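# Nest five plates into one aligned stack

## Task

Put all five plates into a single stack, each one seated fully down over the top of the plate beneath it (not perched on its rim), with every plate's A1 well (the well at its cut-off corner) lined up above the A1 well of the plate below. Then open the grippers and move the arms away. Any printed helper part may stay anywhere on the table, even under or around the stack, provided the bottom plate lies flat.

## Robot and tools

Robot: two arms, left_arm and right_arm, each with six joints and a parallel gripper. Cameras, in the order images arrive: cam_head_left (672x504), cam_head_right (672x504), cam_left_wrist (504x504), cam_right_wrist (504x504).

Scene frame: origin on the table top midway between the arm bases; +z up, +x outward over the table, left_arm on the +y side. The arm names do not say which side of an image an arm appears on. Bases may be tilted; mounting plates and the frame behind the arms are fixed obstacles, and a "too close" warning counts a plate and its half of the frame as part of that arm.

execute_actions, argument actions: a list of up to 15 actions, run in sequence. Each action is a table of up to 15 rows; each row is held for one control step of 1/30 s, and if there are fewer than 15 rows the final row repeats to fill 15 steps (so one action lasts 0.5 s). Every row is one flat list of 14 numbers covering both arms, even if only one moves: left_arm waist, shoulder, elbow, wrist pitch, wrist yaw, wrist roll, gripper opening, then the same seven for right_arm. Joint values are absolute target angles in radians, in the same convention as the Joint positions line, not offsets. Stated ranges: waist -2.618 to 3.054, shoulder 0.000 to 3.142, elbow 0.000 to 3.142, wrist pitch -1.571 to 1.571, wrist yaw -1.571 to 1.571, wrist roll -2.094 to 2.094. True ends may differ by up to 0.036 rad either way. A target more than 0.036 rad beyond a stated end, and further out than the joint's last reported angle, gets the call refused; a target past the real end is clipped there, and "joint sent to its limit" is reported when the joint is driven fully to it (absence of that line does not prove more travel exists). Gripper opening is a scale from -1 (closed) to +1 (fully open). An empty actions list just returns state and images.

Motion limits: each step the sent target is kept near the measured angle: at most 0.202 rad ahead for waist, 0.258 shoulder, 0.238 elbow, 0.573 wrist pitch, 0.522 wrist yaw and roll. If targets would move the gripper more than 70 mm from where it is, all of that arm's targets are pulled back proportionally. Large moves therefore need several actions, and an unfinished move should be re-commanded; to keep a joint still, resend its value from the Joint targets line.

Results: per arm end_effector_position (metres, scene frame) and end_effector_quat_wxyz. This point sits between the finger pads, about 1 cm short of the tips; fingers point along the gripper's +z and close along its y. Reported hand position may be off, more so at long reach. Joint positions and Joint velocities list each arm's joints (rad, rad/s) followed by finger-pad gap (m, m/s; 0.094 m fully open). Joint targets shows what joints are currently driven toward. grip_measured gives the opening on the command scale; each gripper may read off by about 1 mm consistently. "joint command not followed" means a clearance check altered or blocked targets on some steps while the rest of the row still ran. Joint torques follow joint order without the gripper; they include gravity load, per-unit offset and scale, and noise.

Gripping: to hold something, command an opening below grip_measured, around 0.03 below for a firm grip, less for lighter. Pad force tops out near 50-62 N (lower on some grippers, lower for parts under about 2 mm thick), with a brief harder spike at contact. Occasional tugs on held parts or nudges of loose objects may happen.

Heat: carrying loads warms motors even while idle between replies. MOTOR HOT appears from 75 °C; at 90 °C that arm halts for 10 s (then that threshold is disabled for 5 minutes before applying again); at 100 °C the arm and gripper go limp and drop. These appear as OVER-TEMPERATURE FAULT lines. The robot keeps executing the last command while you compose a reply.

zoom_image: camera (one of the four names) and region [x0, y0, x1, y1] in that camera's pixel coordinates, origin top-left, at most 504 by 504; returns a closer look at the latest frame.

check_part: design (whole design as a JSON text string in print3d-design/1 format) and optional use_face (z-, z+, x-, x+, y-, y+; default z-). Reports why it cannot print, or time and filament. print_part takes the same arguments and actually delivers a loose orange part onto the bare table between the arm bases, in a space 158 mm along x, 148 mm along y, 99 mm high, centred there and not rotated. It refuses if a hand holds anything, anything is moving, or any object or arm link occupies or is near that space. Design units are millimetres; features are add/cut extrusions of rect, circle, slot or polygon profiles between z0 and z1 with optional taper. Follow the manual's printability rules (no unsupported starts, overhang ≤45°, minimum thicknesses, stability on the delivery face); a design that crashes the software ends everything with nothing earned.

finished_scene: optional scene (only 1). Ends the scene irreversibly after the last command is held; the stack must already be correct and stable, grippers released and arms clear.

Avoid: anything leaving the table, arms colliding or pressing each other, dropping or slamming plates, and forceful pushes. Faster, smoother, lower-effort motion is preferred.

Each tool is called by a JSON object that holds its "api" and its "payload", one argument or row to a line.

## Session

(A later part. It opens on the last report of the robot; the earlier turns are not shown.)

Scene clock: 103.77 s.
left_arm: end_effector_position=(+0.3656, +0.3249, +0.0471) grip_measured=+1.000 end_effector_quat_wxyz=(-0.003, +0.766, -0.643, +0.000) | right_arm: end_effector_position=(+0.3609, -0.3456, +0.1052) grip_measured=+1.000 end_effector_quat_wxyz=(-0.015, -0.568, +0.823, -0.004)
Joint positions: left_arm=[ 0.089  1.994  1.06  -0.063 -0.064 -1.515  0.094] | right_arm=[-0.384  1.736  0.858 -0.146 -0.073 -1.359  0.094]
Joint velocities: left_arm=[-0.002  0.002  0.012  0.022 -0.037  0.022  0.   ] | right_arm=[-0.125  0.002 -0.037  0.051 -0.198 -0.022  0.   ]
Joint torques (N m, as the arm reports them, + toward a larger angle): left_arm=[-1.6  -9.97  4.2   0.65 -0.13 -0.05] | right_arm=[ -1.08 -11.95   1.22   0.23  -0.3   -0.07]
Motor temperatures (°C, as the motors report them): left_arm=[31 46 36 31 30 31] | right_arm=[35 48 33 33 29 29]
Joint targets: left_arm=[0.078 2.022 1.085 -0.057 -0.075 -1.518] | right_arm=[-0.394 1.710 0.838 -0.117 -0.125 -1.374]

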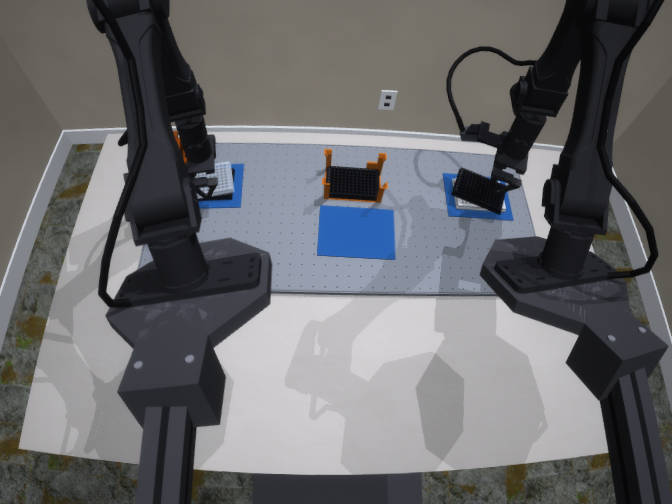

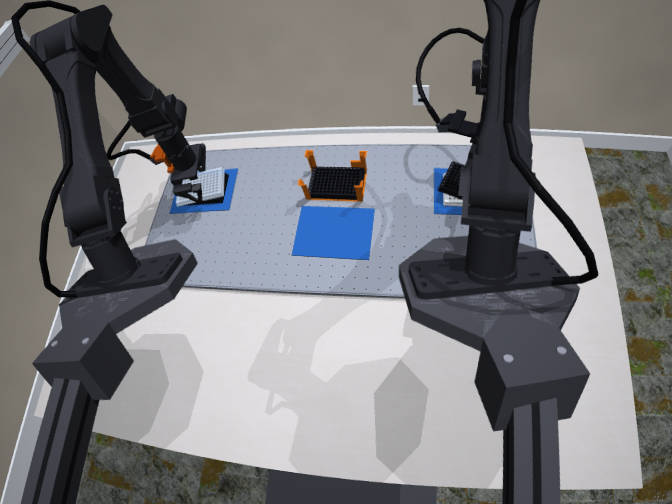

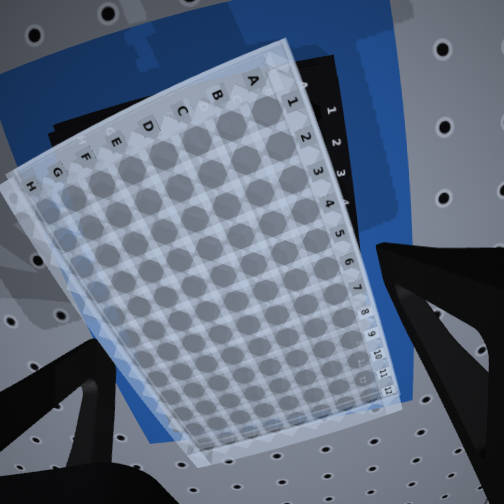

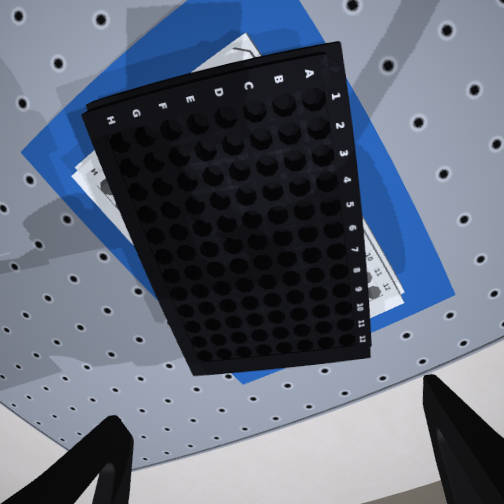

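{"api": "execute_actions", "payload": {
  "actions": [
    [[0.078,2.026,1.08,-0.057,-0.075,-1.518,1,-0.394,1.710,0.838,-0.117,-0.125,-1.374,1],[0.078,2.030,1.075,-0.057,-0.075,-1.518,1,-0.394,1.710,0.838,-0.117,-0.125,-1.374,1],[0.078,2.032,1.075,-0.057,-0.075,-1.518,1,-0.394,1.710,0.838,-0.117,-0.125,-1.374,1],[0.078,2.029,1.075,-0.057,-0.075,-1.518,1,-0.394,1.710,0.838,-0.117,-0.125,-1.374,1]]
  ]
}}

Scene clock: 104.47 s.
left_arm: end_effector_position=(+0.3656, +0.3249, +0.0471) grip_measured=+1.000 end_effector_quat_wxyz=(-0.003, +0.766, -0.643, +0.000) | right_arm: end_effector_position=(+0.3639, -0.3426, +0.1052) grip_measured=+1.000 end_effector_quat_wxyz=(-0.002, -0.571, +0.821, +0.002)
Joint positions: left_arm=[ 0.089  1.994  1.06  -0.063 -0.064 -1.515  0.094] | right_arm=[-0.388  1.736  0.858 -0.135 -0.101 -1.368  0.094]
Joint velocities: left_arm=[ 0.002 -0.012  0.017  0.007  0.051 -0.095  0.   ] | right_arm=[-0.002  0.012 -0.012 -0.051  0.022 -0.037  0.   ]
Joint torques (N m, as the arm reports them, + toward a larger angle): left_arm=[-1.63 -9.33  3.36  0.65 -0.13 -0.04] | right_arm=[ -1.49 -11.92   1.24   0.25  -0.22  -0.08]
Motor temperatures (°C, as the motors report them): left_arm=[31 46 36 31 30 31] | right_arm=[35 48 33 33 29 29]
Joint targets: left_arm=[0.078 2.029 1.075 -0.057 -0.075 -1.518] | right_arm=[-0.394 1.710 0.838 -0.117 -0.125 -1.374]

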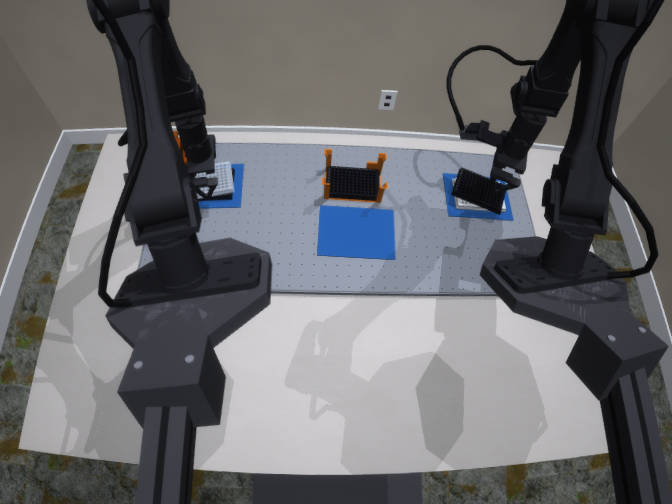

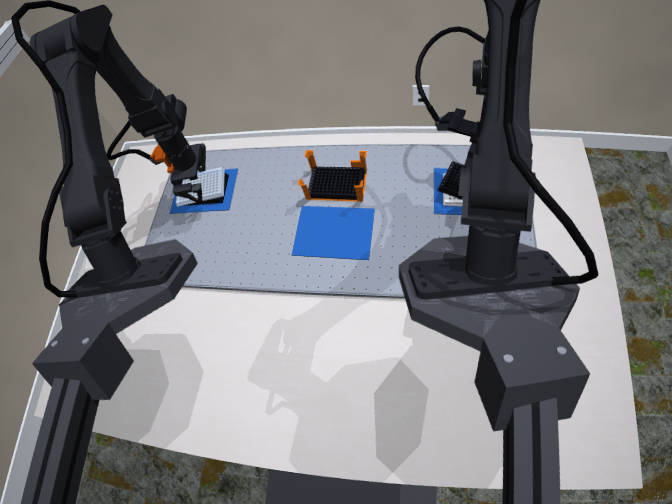

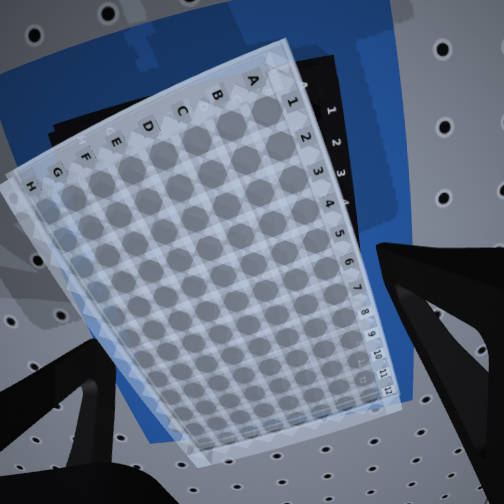

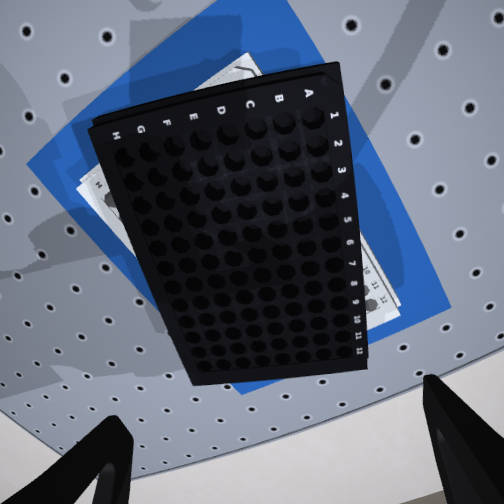

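{"api": "zoom_image", "payload": {
  "camera": "cam_left_wrist",
  "region": [40,280,200,440]
}}

{"api": "zoom_image", "payload": {
  "camera": "cam_head_right",
  "region": [150,150,250,225]
}}

Region (40, 280, 200, 440) of cam_left_wrist's 504x504 image, scaled by 3.150, with more detail than that image has.

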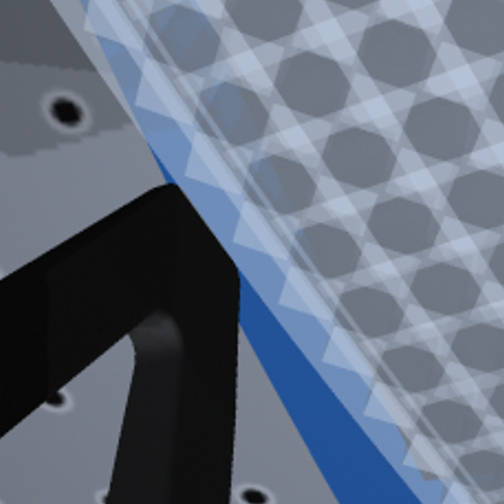

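Region (150, 150, 250, 225) of cam_head_right's 672x504 image, scaled by 5.040, with more detail than that image has; it fills the top 378 rows of this view, and the rest is white.

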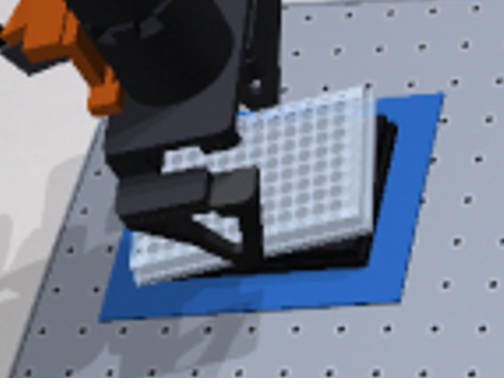

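{"api": "zoom_image", "payload": {
  "camera": "cam_right_wrist",
  "region": [60,40,420,400]
}}

Region (60, 40, 420, 400) of cam_right_wrist's 504x504 image, scaled by 1.400, with more detail than that image has.

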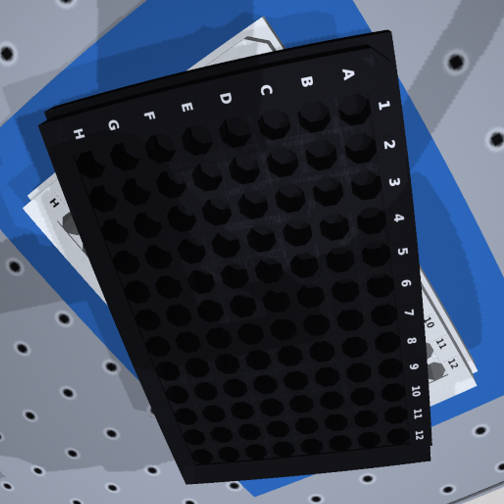

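{"api": "execute_actions", "payload": {
  "actions": [
    [[0.078,2.010,1.072,-0.065,-0.075,-1.518,1,-0.385,1.730,0.860,-0.114,-0.108,-1.368,1],[0.078,1.995,1.070,-0.073,-0.075,-1.518,1,-0.376,1.749,0.882,-0.111,-0.091,-1.362,1],[0.078,1.985,1.068,-0.080,-0.075,-1.518,1,-0.373,1.758,0.884,-0.103,-0.089,-1.359,1],[0.078,1.980,1.066,-0.085,-0.075,-1.518,1,-0.369,1.770,0.886,-0.093,-0.087,-1.356,1],[0.078,1.977,1.065,-0.089,-0.075,-1.518,1,-0.365,1.783,0.889,-0.082,-0.085,-1.353,1],[0.078,1.974,1.065,-0.093,-0.075,-1.518,1,-0.360,1.797,0.891,-0.070,-0.083,-1.349,1],[0.078,1.972,1.065,-0.097,-0.075,-1.518,1,-0.356,1.811,0.894,-0.058,-0.080,-1.345,1],[0.078,1.970,1.065,-0.100,-0.075,-1.518,1,-0.351,1.825,0.897,-0.046,-0.078,-1.341,1],[0.078,1.968,1.065,-0.103,-0.075,-1.518,1,-0.346,1.839,0.900,-0.034,-0.075,-1.337,1],[0.078,1.968,1.065,-0.103,-0.075,-1.518,1,-0.342,1.853,0.902,-0.022,-0.073,-1.333,1],[0.078,1.968,1.065,-0.103,-0.075,-1.518,1,-0.338,1.866,0.905,-0.011,-0.071,-1.330,1],[0.078,1.968,1.065,-0.103,-0.075,-1.518,1,-0.334,1.877,0.907,-0.001,-0.069,-1.327,1],[0.078,1.968,1.065,-0.103,-0.075,-1.518,1,-0.331,1.887,0.909,0.008,-0.067,-1.324,1],[0.078,1.968,1.065,-0.103,-0.075,-1.518,1,-0.328,1.894,0.910,0.014,-0.066,-1.322,1],[0.078,1.968,1.065,-0.103,-0.075,-1.518,1,-0.327,1.898,0.911,0.017,-0.065,-1.321,1]],
    [[0.078,1.968,1.065,-0.103,-0.075,-1.518,1,-0.327,1.898,0.911,0.017,-0.065,-1.321,1]]
  ]
}}

Scene clock: 107.73 s.
left_arm: end_effector_position=(+0.3611, +0.3238, +0.0471) grip_measured=+1.000 end_effector_quat_wxyz=(+0.004, +0.765, -0.643, -0.005) | right_arm: end_effector_position=(+0.3645, -0.3297, +0.0659) grip_measured=+1.000 end_effector_quat_wxyz=(-0.001, -0.573, +0.820, -0.001)
Joint positions: left_arm=[ 0.089  1.994  1.06  -0.081 -0.064 -1.515  0.094] | right_arm=[-0.334  1.886  0.884 -0.002 -0.069 -1.327  0.094]
Joint velocities: left_arm=[-0.017 -0.002  0.017 -0.066 -0.007  0.007  0.   ] | right_arm=[ 0.007 -0.012  0.012 -0.007 -0.037 -0.007  0.   ]
Joint torques (N m, as the arm reports them, + toward a larger angle): left_arm=[ -1.57 -14.77   2.46   0.31  -0.12  -0.04] | right_arm=[-0.04 -9.17  4.09  0.25  0.03  0.02]
Motor temperatures (°C, as the motors report them): left_arm=[31 46 36 31 30 31] | right_arm=[35 48 33 33 30 29]
Joint targets: left_arm=[0.078 1.968 1.065 -0.103 -0.075 -1.518] | right_arm=[-0.327 1.898 0.911 0.017 -0.065 -1.321]

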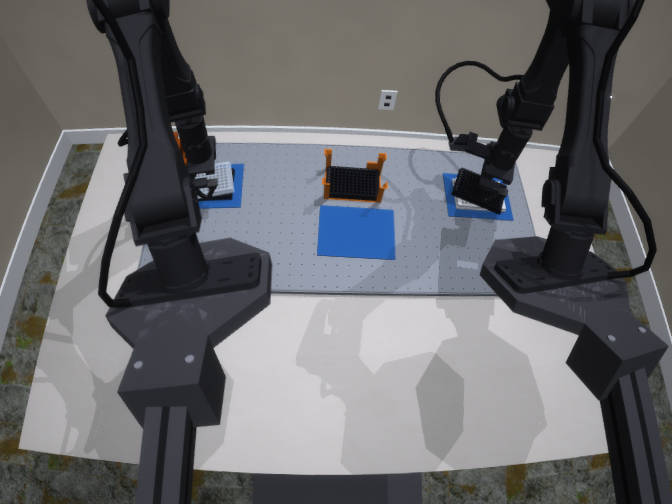

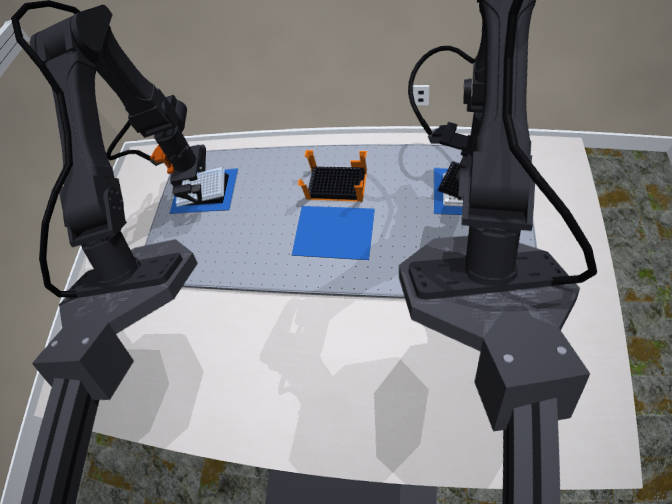

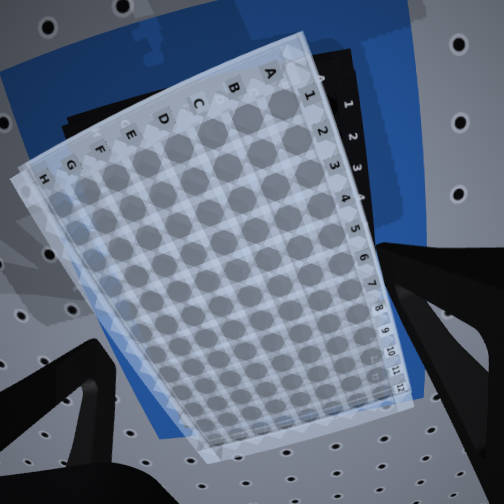

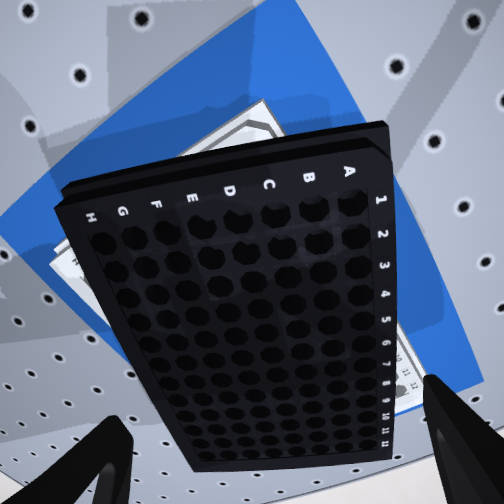

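{"api": "execute_actions", "payload": {
  "actions": [
    [[0.078,1.960,1.065,-0.100,-0.075,-1.518,1,-0.327,1.898,0.911,0.017,-0.065,-1.321,1],[0.078,1.954,1.065,-0.100,-0.075,-1.518,1,-0.327,1.898,0.911,0.017,-0.065,-1.321,1],[0.078,1.954,1.065,-0.100,-0.075,-1.518,1,-0.327,1.898,0.911,0.017,-0.065,-1.321,1],[0.078,1.954,1.065,-0.100,-0.075,-1.518,1,-0.327,1.898,0.911,0.017,-0.065,-1.321,1],[0.078,1.968,1.065,-0.100,-0.075,-1.518,1,-0.327,1.898,0.911,0.017,-0.065,-1.321,1]]
  ]
}}

{"api": "zoom_image", "payload": {
  "camera": "cam_right_wrist",
  "region": [40,140,460,500]
}}

Scene clock: 108.60 s.
left_arm: end_effector_position=(+0.3660, +0.3253, +0.0529) grip_measured=+1.000 end_effector_quat_wxyz=(-0.001, +0.766, -0.643, -0.001) | right_arm: end_effector_position=(+0.3647, -0.3297, +0.0659) grip_measured=+1.000 end_effector_quat_wxyz=(-0.001, -0.573, +0.820, -0.001)
Joint positions: left_arm=[ 0.089  1.975  1.06  -0.087 -0.064 -1.515  0.094] | right_arm=[-0.334  1.886  0.884 -0.001 -0.068 -1.327  0.094]
Joint velocities: left_arm=[-0.002  0.002 -0.022  0.007 -0.066  0.022  0.   ] | right_arm=[ 0.007 -0.007  0.007 -0.007 -0.037  0.037  0.   ]
Joint torques (N m, as the arm reports them, + toward a larger angle): left_arm=[ -1.6  -12.95   2.58   0.41  -0.13  -0.04] | right_arm=[-0.05 -9.1   4.11  0.25  0.05  0.01]
Motor temperatures (°C, as the motors report them): left_arm=[31 47 36 31 30 31] | right_arm=[35 48 33 33 30 29]
Joint targets: left_arm=[0.078 1.968 1.065 -0.100 -0.075 -1.518] | right_arm=[-0.327 1.898 0.911 0.017 -0.065 -1.321]

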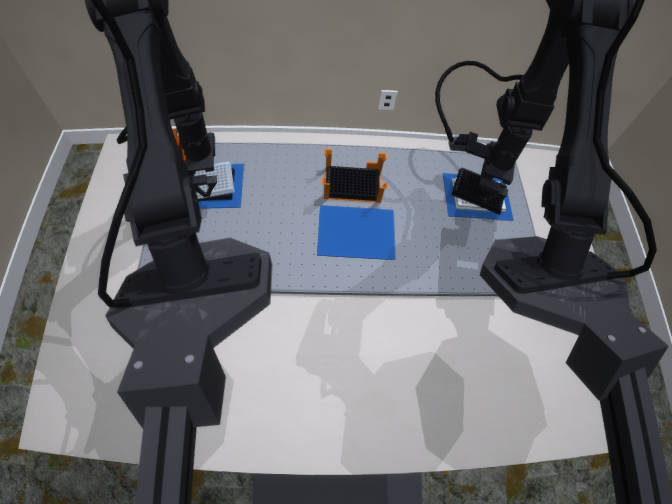

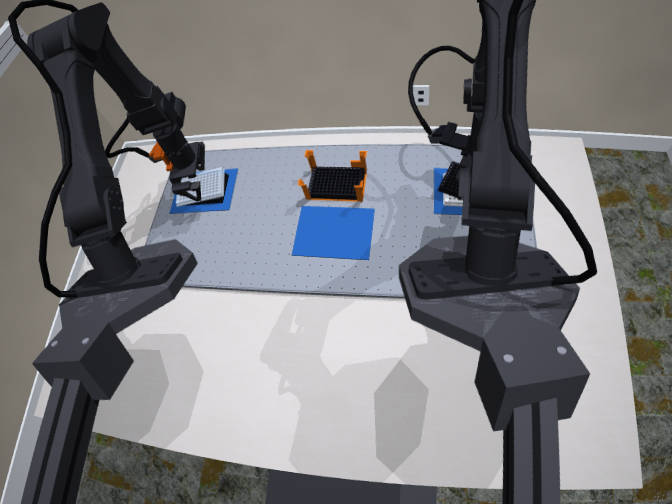

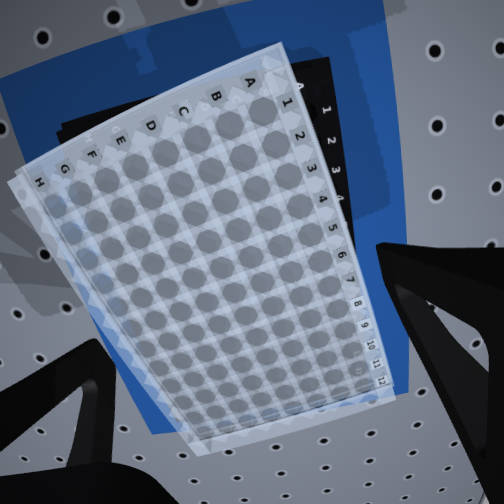

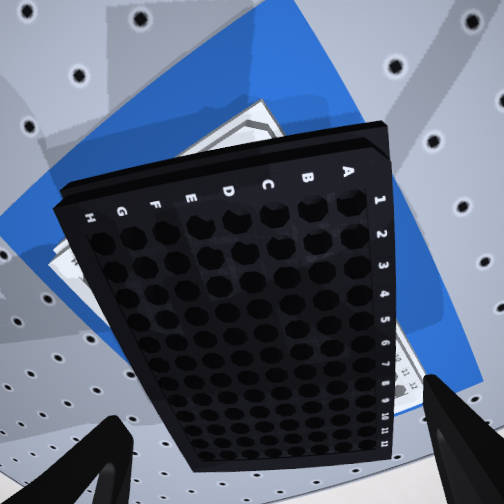

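Region (40, 140, 460, 500) of cam_right_wrist's 504x504 image, scaled by 1.200, with more detail than that image has; it fills the top 432 rows of this view, and the rest is white.

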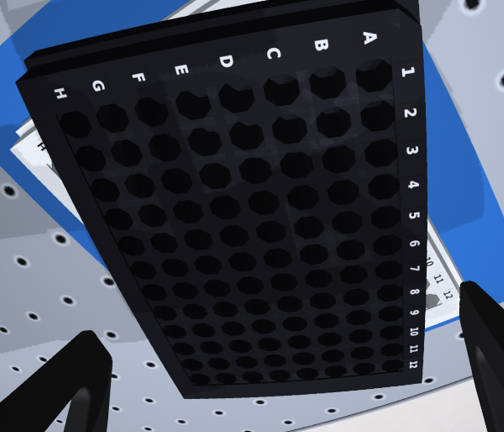

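{"api": "execute_actions", "payload": {
  "actions": [
    [[0.078,1.980,1.065,-0.095,-0.075,-1.518,1,-0.327,1.901,0.912,0.019,-0.065,-1.321,1],[0.078,1.992,1.065,-0.090,-0.075,-1.518,1,-0.327,1.905,0.913,0.022,-0.065,-1.321,1],[0.078,2.000,1.065,-0.090,-0.075,-1.518,1,-0.326,1.910,0.915,0.025,-0.065,-1.320,1],[0.078,2.005,1.065,-0.090,-0.075,-1.518,1,-0.326,1.916,0.917,0.029,-0.064,-1.320,1],[0.078,2.009,1.065,-0.090,-0.075,-1.518,1,-0.326,1.922,0.919,0.033,-0.064,-1.320,1],[0.078,2.009,1.065,-0.090,-0.075,-1.518,1,-0.325,1.928,0.921,0.037,-0.064,-1.320,1],[0.078,2.009,1.065,-0.090,-0.075,-1.518,1,-0.325,1.934,0.923,0.041,-0.064,-1.319,1],[0.078,2.009,1.065,-0.090,-0.075,-1.518,1,-0.325,1.940,0.925,0.045,-0.064,-1.319,1],[0.078,2.009,1.065,-0.090,-0.075,-1.518,1,-0.324,1.946,0.927,0.049,-0.063,-1.319,1],[0.078,2.009,1.065,-0.090,-0.075,-1.518,1,-0.324,1.951,0.929,0.052,-0.063,-1.318,1],[0.078,2.009,1.065,-0.090,-0.075,-1.518,1,-0.324,1.955,0.931,0.055,-0.063,-1.318,1],[0.078,2.009,1.065,-0.090,-0.075,-1.518,1,-0.324,1.958,0.932,0.057,-0.063,-1.318,1],[0.078,2.009,1.065,-0.090,-0.075,-1.518,1,-0.324,1.961,0.933,0.058,-0.063,-1.318,1]]
  ]
}}

{"api": "execute_actions", "payload": {
  "actions": []
}}

Scene clock: 109.90 s.
left_arm: end_effector_position=(+0.3660, +0.3253, +0.0529) grip_measured=+1.000 end_effector_quat_wxyz=(-0.001, +0.766, -0.643, -0.001) | right_arm: end_effector_position=(+0.3663, -0.3312, +0.0522) grip_measured=+1.000 end_effector_quat_wxyz=(-0.001, -0.572, +0.821, -0.003)
Joint positions: left_arm=[ 0.089  1.975  1.06  -0.087 -0.064 -1.515  0.094] | right_arm=[-0.334  1.943  0.908  0.033 -0.067 -1.324  0.094]
Joint velocities: left_arm=[ 0.002 -0.012  0.007 -0.037 -0.022  0.081  0.   ] | right_arm=[-0.007  0.046 -0.007  0.051  0.051  0.007  0.   ]
Joint torques (N m, as the arm reports them, + toward a larger angle): left_arm=[-1.59 -9.36  2.62  0.55 -0.12 -0.04] | right_arm=[ 0.22 -8.99  3.76  0.29  0.07  0.02]
Motor temperatures (°C, as the motors report them): left_arm=[31 47 36 31 30 31] | right_arm=[34 48 33 33 29 29]
Joint targets: left_arm=[0.078 2.009 1.065 -0.090 -0.075 -1.518] | right_arm=[-0.324 1.961 0.933 0.058 -0.063 -1.318]

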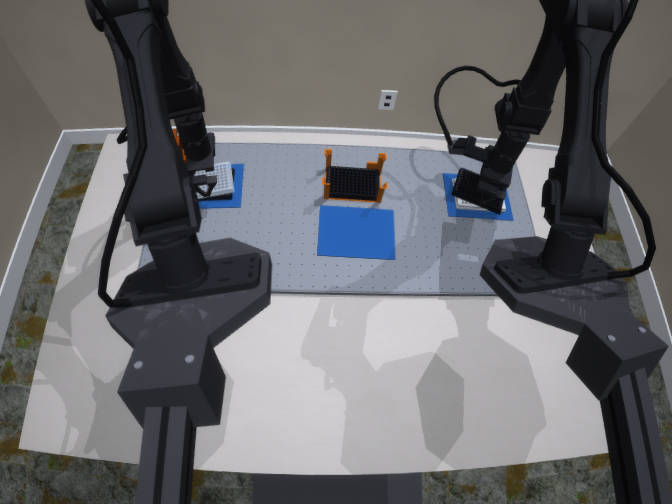

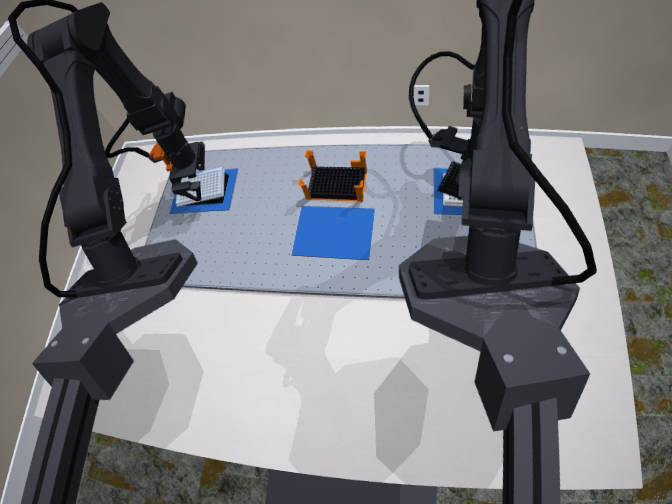

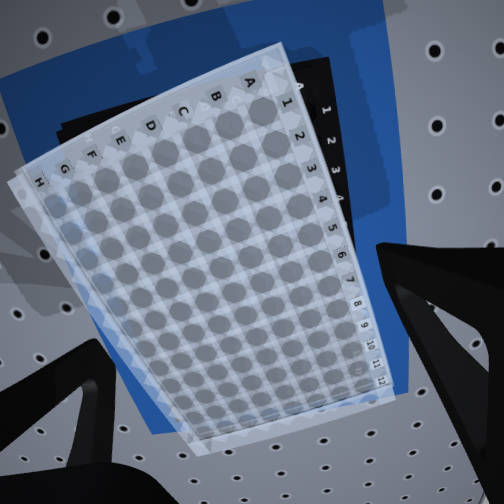

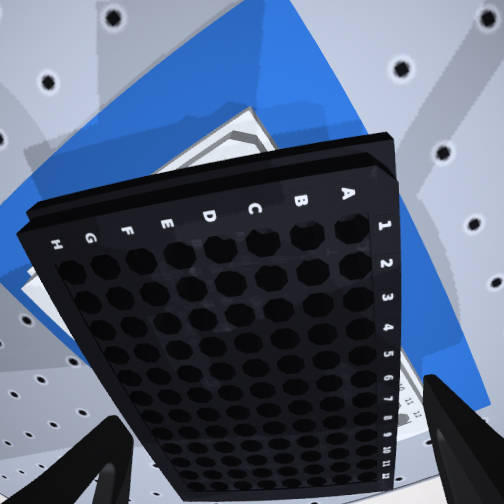

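Scene clock: 109.90 s.
left_arm: end_effector_position=(+0.3660, +0.3253, +0.0529) grip_measured=+1.000 end_effector_quat_wxyz=(-0.001, +0.766, -0.643, -0.001) | right_arm: end_effector_position=(+0.3663, -0.3312, +0.0522) grip_measured=+1.000 end_effector_quat_wxyz=(-0.001, -0.572, +0.821, -0.003)
Joint positions: left_arm=[ 0.089  1.975  1.06  -0.087 -0.064 -1.515  0.094] | right_arm=[-0.334  1.943  0.908  0.033 -0.067 -1.324  0.094]
Joint velocities: left_arm=[ 0.002 -0.012  0.007 -0.037 -0.022  0.081  0.   ] | right_arm=[-0.007  0.046 -0.007  0.051  0.051  0.007  0.   ]
Joint torques (N m, as the arm reports them, + toward a larger angle): left_arm=[-1.59 -9.36  2.62  0.55 -0.12 -0.04] | right_arm=[ 0.22 -8.99  3.76  0.29  0.07  0.02]
Motor temperatures (°C, as the motors report them): left_arm=[31 47 36 31 30 31] | right_arm=[34 48 33 33 29 29]
Joint targets: left_arm=[0.078 2.009 1.065 -0.090 -0.075 -1.518] | right_arm=[-0.324 1.961 0.933 0.058 -0.063 -1.318]

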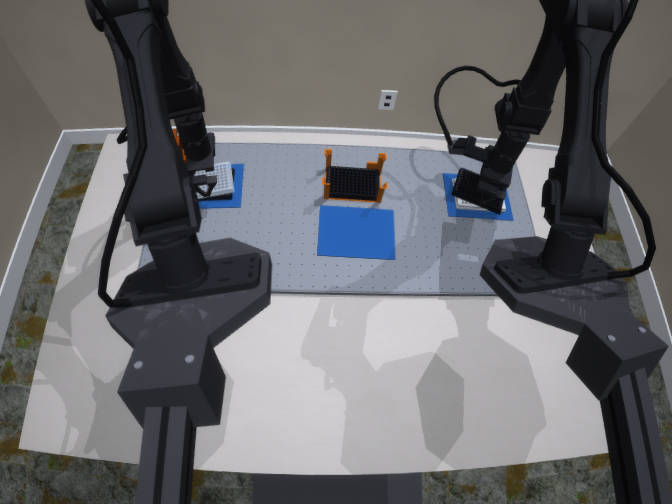

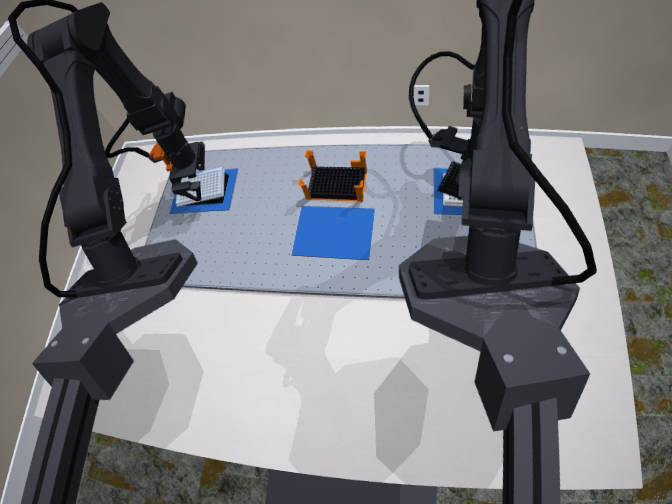

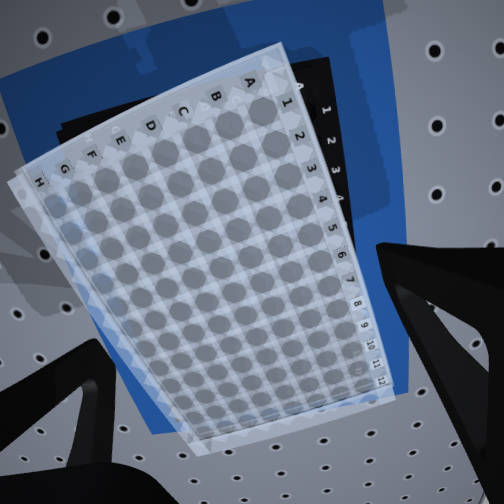

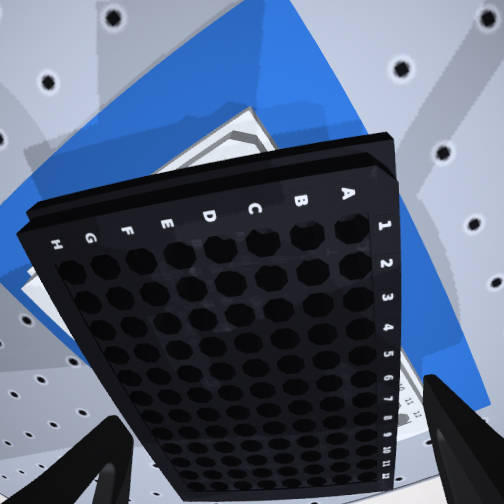

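{"api": "execute_actions", "payload": {
  "actions": [
    [[0.078,2.018,1.065,-0.090,-0.075,-1.518,1,-0.324,1.963,0.920,0.058,-0.063,-1.318,1],[0.078,2.018,1.065,-0.090,-0.075,-1.518,1,-0.324,1.965,0.910,0.058,-0.063,-1.318,1],[0.078,2.004,1.065,-0.090,-0.075,-1.518,1,-0.324,1.967,0.910,0.058,-0.063,-1.318,1]]
  ]
}}

Scene clock: 110.63 s.
left_arm: end_effector_position=(+0.3637, +0.3246, +0.0507) grip_measured=+1.000 end_effector_quat_wxyz=(+0.002, +0.766, -0.643, -0.003) | right_arm: end_effector_position=(+0.3675, -0.3314, +0.0519) grip_measured=+1.000 end_effector_quat_wxyz=(+0.001, -0.572, +0.821, -0.004)
Joint positions: left_arm=[ 0.089  1.982  1.06  -0.087 -0.064 -1.515  0.094] | right_arm=[-0.334  1.944  0.908  0.039 -0.066 -1.324  0.094]
Joint velocities: left_arm=[-0.022 -0.012 -0.012 -0.022 -0.007 -0.081  0.   ] | right_arm=[ 0.007  0.002 -0.012 -0.007  0.037 -0.051  0.   ]
Joint torques (N m, as the arm reports them, + toward a larger angle): left_arm=[ -1.56 -10.46   2.58   0.54  -0.14  -0.04] | right_arm=[ 0.21 -8.35  2.01  0.24  0.04  0.02]
Motor temperatures (°C, as the motors report them): left_arm=[31 47 36 31 30 31] | right_arm=[34 47 33 33 29 29]
Joint targets: left_arm=[0.078 2.004 1.065 -0.090 -0.075 -1.518] | right_arm=[-0.324 1.967 0.910 0.058 -0.063 -1.318]

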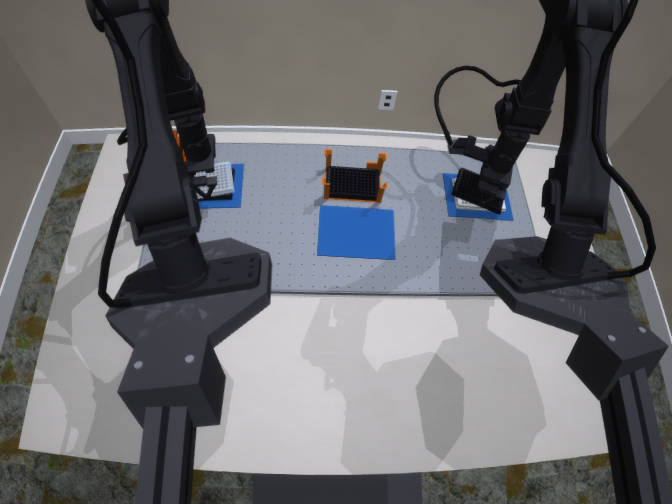

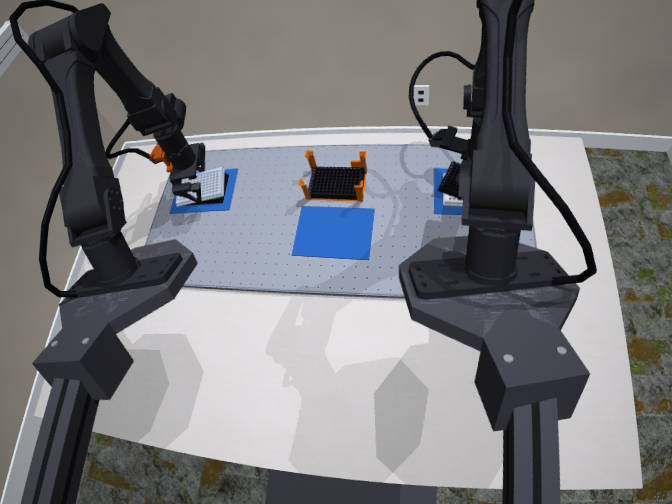

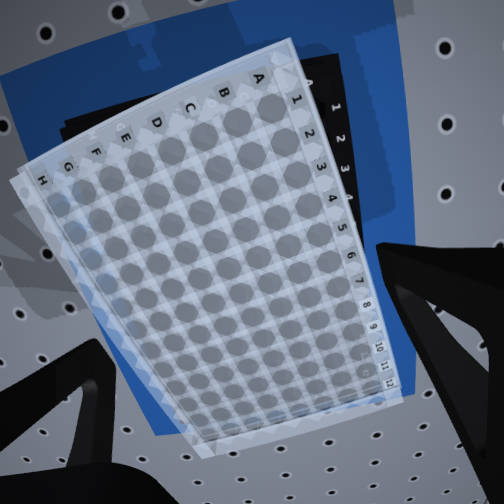

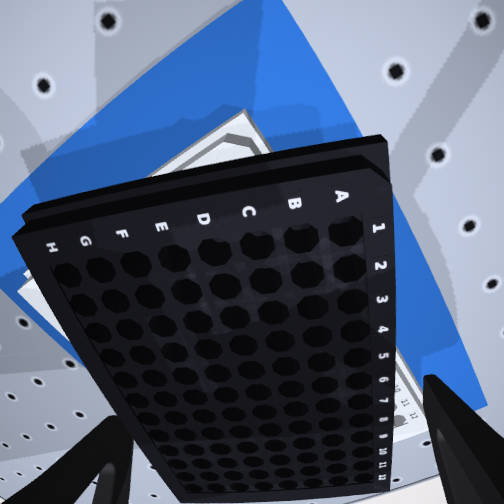

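{"api": "execute_actions", "payload": {
  "actions": [
    [[0.078,2.000,1.065,-0.090,-0.075,-1.518,0.95,-0.324,1.980,0.910,0.055,-0.063,-1.318,1],[0.078,2.000,1.065,-0.090,-0.075,-1.518,0.90,-0.324,1.980,0.910,0.050,-0.063,-1.318,1],[0.078,2.000,1.065,-0.090,-0.075,-1.518,0.86,-0.324,1.966,0.910,0.050,-0.063,-1.318,1],[0.078,2.000,1.065,-0.090,-0.075,-1.518,0.83,-0.324,1.966,0.910,0.050,-0.063,-1.318,1],[0.078,2.000,1.065,-0.090,-0.075,-1.518,0.81,-0.324,1.966,0.910,0.050,-0.063,-1.318,1],[0.078,2.000,1.065,-0.090,-0.075,-1.518,0.79,-0.324,1.966,0.910,0.050,-0.063,-1.318,1],[0.078,2.000,1.065,-0.090,-0.075,-1.518,0.775,-0.324,1.966,0.910,0.050,-0.063,-1.318,1],[0.078,2.000,1.065,-0.090,-0.075,-1.518,0.76,-0.324,1.966,0.910,0.050,-0.063,-1.318,1],[0.078,2.000,1.065,-0.090,-0.075,-1.518,0.745,-0.324,1.966,0.910,0.050,-0.063,-1.318,1],[0.078,2.000,1.065,-0.090,-0.075,-1.518,0.73,-0.324,1.966,0.910,0.050,-0.063,-1.318,1],[0.078,2.000,1.065,-0.090,-0.075,-1.518,0.715,-0.324,1.966,0.910,0.050,-0.063,-1.318,1],[0.078,2.000,1.065,-0.090,-0.075,-1.518,0.70,-0.324,1.966,0.910,0.050,-0.063,-1.318,1],[0.078,2.000,1.065,-0.090,-0.075,-1.518,0.69,-0.324,1.966,0.910,0.050,-0.063,-1.318,1],[0.078,2.000,1.065,-0.090,-0.075,-1.518,0.68,-0.324,1.966,0.910,0.050,-0.063,-1.318,1],[0.078,2.000,1.065,-0.090,-0.075,-1.518,0.67,-0.324,1.966,0.910,0.050,-0.063,-1.318,1]]
  ]
}}

Scene clock: 111.43 s.
left_arm: end_effector_position=(+0.3637, +0.3246, +0.0507) grip_measured=+0.691 end_effector_quat_wxyz=(+0.002, +0.766, -0.643, -0.003) | right_arm: end_effector_position=(+0.3651, -0.3314, +0.0496) grip_measured=+1.000 end_effector_quat_wxyz=(-0.002, -0.571, +0.821, -0.003)
Joint positions: left_arm=[ 0.089  1.982  1.06  -0.087 -0.064 -1.515  0.079] | right_arm=[-0.334  1.953  0.908  0.042 -0.066 -1.323  0.094]
Joint velocities: left_arm=[ 0.007  0.002 -0.007  0.007 -0.037 -0.022 -0.004] | right_arm=[-0.017 -0.007 -0.002  0.037 -0.066  0.037  0.   ]
Joint torques (N m, as the arm reports them, + toward a larger angle): left_arm=[ -1.57 -10.81   2.56   0.54  -0.13  -0.04] | right_arm=[ 0.15 -9.15  1.92  0.13  0.06  0.02]
Motor temperatures (°C, as the motors report them): left_arm=[31 47 36 31 30 31] | right_arm=[34 47 33 33 29 29]
Joint targets: left_arm=[0.078 2.000 1.065 -0.090 -0.075 -1.518] | right_arm=[-0.324 1.966 0.910 0.050 -0.063 -1.318]

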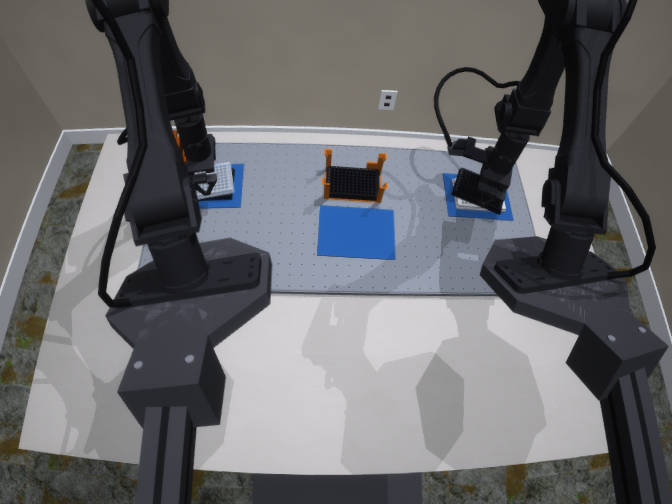

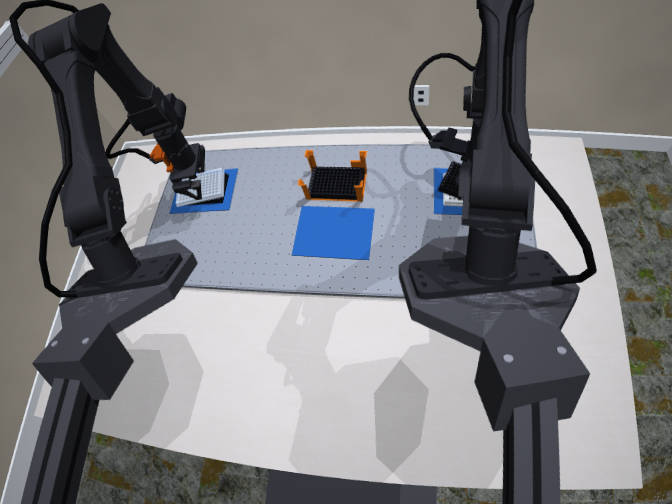

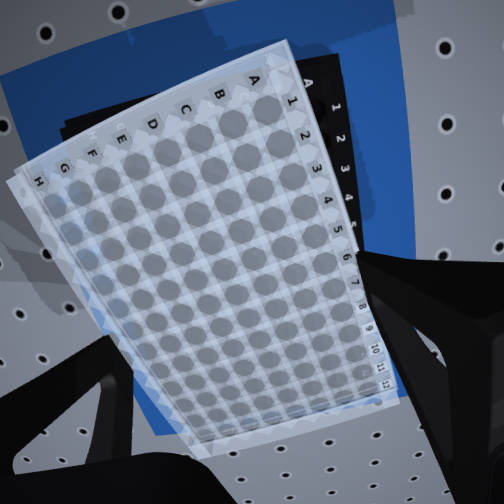

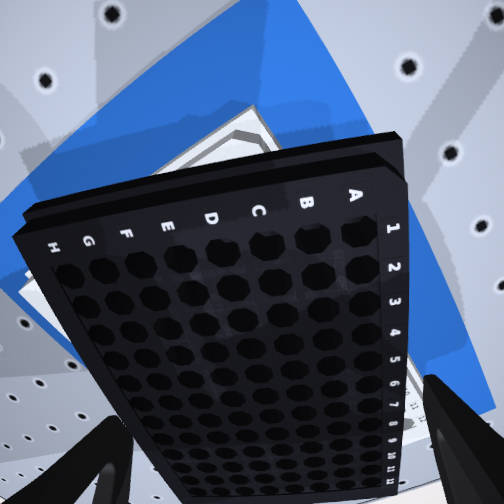

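{"api": "zoom_image", "payload": {
  "camera": "cam_left_wrist",
  "region": [290,200,450,360]
}}

{"api": "zoom_image", "payload": {
  "camera": "cam_head_right",
  "region": [160,160,240,220]
}}

Region (290, 200, 450, 360) of cam_left_wrist's 504x504 image, scaled by 3.150, with more detail than that image has.

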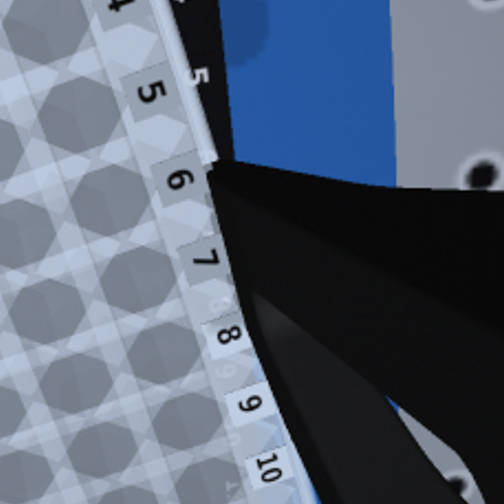

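Region (160, 160, 240, 220) of cam_head_right's 672x504 image, scaled by 6.300, with more detail than that image has; it fills the top 378 rows of this view, and the rest is white.

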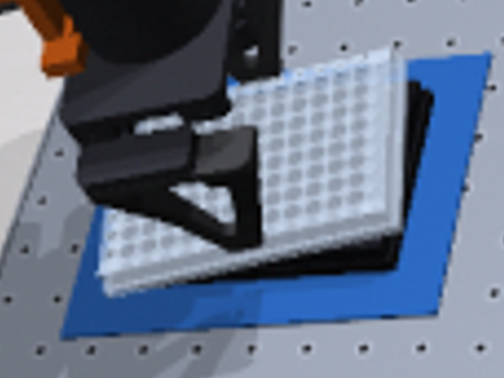

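{"api": "execute_actions", "payload": {
  "actions": [
    [[0.078,2.000,1.065,-0.090,-0.075,-1.518,0.665,-0.324,1.966,0.910,0.050,-0.063,-1.318,0.95],[0.078,2.000,1.065,-0.090,-0.075,-1.518,0.66,-0.324,1.966,0.910,0.050,-0.063,-1.318,0.90],[0.078,2.000,1.065,-0.090,-0.075,-1.518,0.66,-0.324,1.966,0.910,0.050,-0.063,-1.318,0.86],[0.078,2.000,1.065,-0.090,-0.075,-1.518,0.66,-0.324,1.966,0.910,0.050,-0.063,-1.318,0.83],[0.078,2.000,1.065,-0.090,-0.075,-1.518,0.66,-0.324,1.966,0.910,0.050,-0.063,-1.318,0.81],[0.078,2.000,1.065,-0.090,-0.075,-1.518,0.66,-0.324,1.966,0.910,0.050,-0.063,-1.318,0.79],[0.078,2.000,1.065,-0.090,-0.075,-1.518,0.66,-0.324,1.966,0.910,0.050,-0.063,-1.318,0.775],[0.078,2.000,1.065,-0.090,-0.075,-1.518,0.66,-0.324,1.966,0.910,0.050,-0.063,-1.318,0.76],[0.078,2.000,1.065,-0.090,-0.075,-1.518,0.66,-0.324,1.966,0.910,0.050,-0.063,-1.318,0.745],[0.078,2.000,1.065,-0.090,-0.075,-1.518,0.66,-0.324,1.966,0.910,0.050,-0.063,-1.318,0.73],[0.078,2.000,1.065,-0.090,-0.075,-1.518,0.66,-0.324,1.966,0.910,0.050,-0.063,-1.318,0.715],[0.078,2.000,1.065,-0.090,-0.075,-1.518,0.66,-0.324,1.966,0.910,0.050,-0.063,-1.318,0.70],[0.078,2.000,1.065,-0.090,-0.075,-1.518,0.66,-0.324,1.966,0.910,0.050,-0.063,-1.318,0.69],[0.078,2.000,1.065,-0.090,-0.075,-1.518,0.66,-0.324,1.966,0.910,0.050,-0.063,-1.318,0.68],[0.078,2.000,1.065,-0.090,-0.075,-1.518,0.66,-0.324,1.966,0.910,0.050,-0.063,-1.318,0.668]]
  ]
}}

Scene clock: 112.47 s.
left_arm: end_effector_position=(+0.3637, +0.3246, +0.0507) grip_measured=+0.691 end_effector_quat_wxyz=(+0.002, +0.766, -0.643, -0.003) | right_arm: end_effector_position=(+0.3651, -0.3314, +0.0496) grip_measured=+0.692 end_effector_quat_wxyz=(-0.002, -0.571, +0.821, -0.003)
Joint positions: left_arm=[ 0.089  1.982  1.06  -0.087 -0.064 -1.515  0.079] | right_arm=[-0.334  1.953  0.908  0.042 -0.066 -1.323  0.079]
Joint velocities: left_arm=[ 0.002  0.017 -0.012 -0.139  0.037 -0.051 -0.001] | right_arm=[ 0.017 -0.007 -0.002 -0.095  0.066 -0.037 -0.001]
Joint torques (N m, as the arm reports them, + toward a larger angle): left_arm=[ -1.6  -10.83   2.56   0.53  -0.12  -0.04] | right_arm=[ 0.2  -9.14  1.9   0.15  0.07  0.02]
Motor temperatures (°C, as the motors report them): left_arm=[31 47 36 31 30 31] | right_arm=[34 47 33 33 29 29]
Joint targets: left_arm=[0.078 2.000 1.065 -0.090 -0.075 -1.518] | right_arm=[-0.324 1.966 0.910 0.050 -0.063 -1.318]

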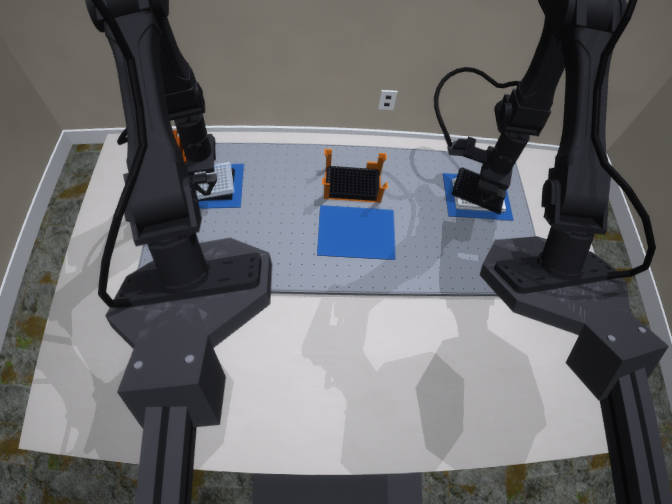

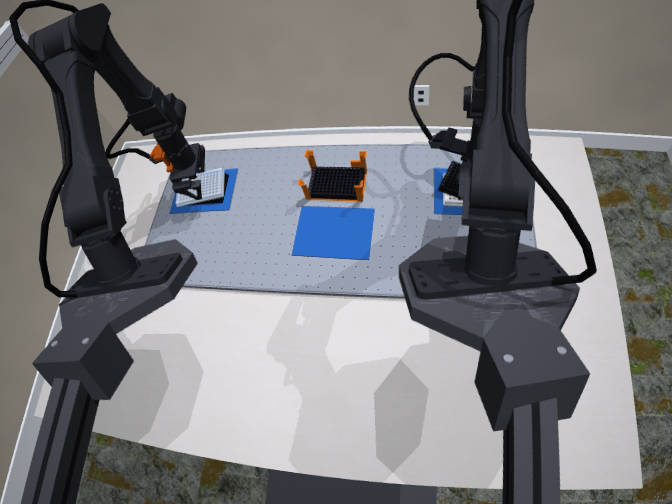

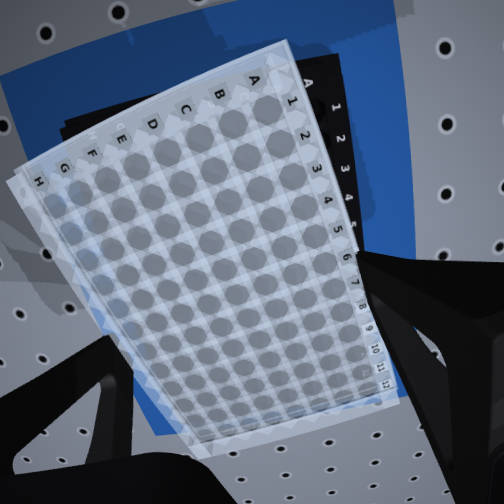

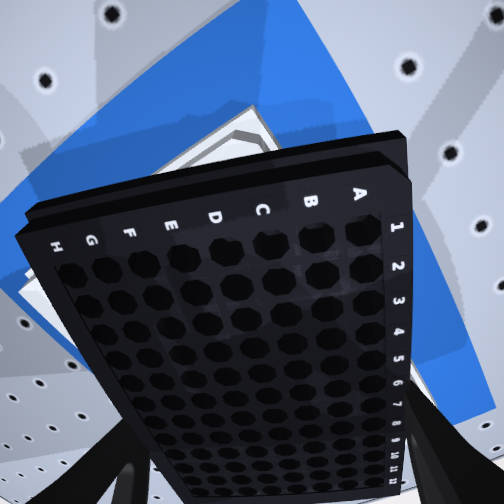

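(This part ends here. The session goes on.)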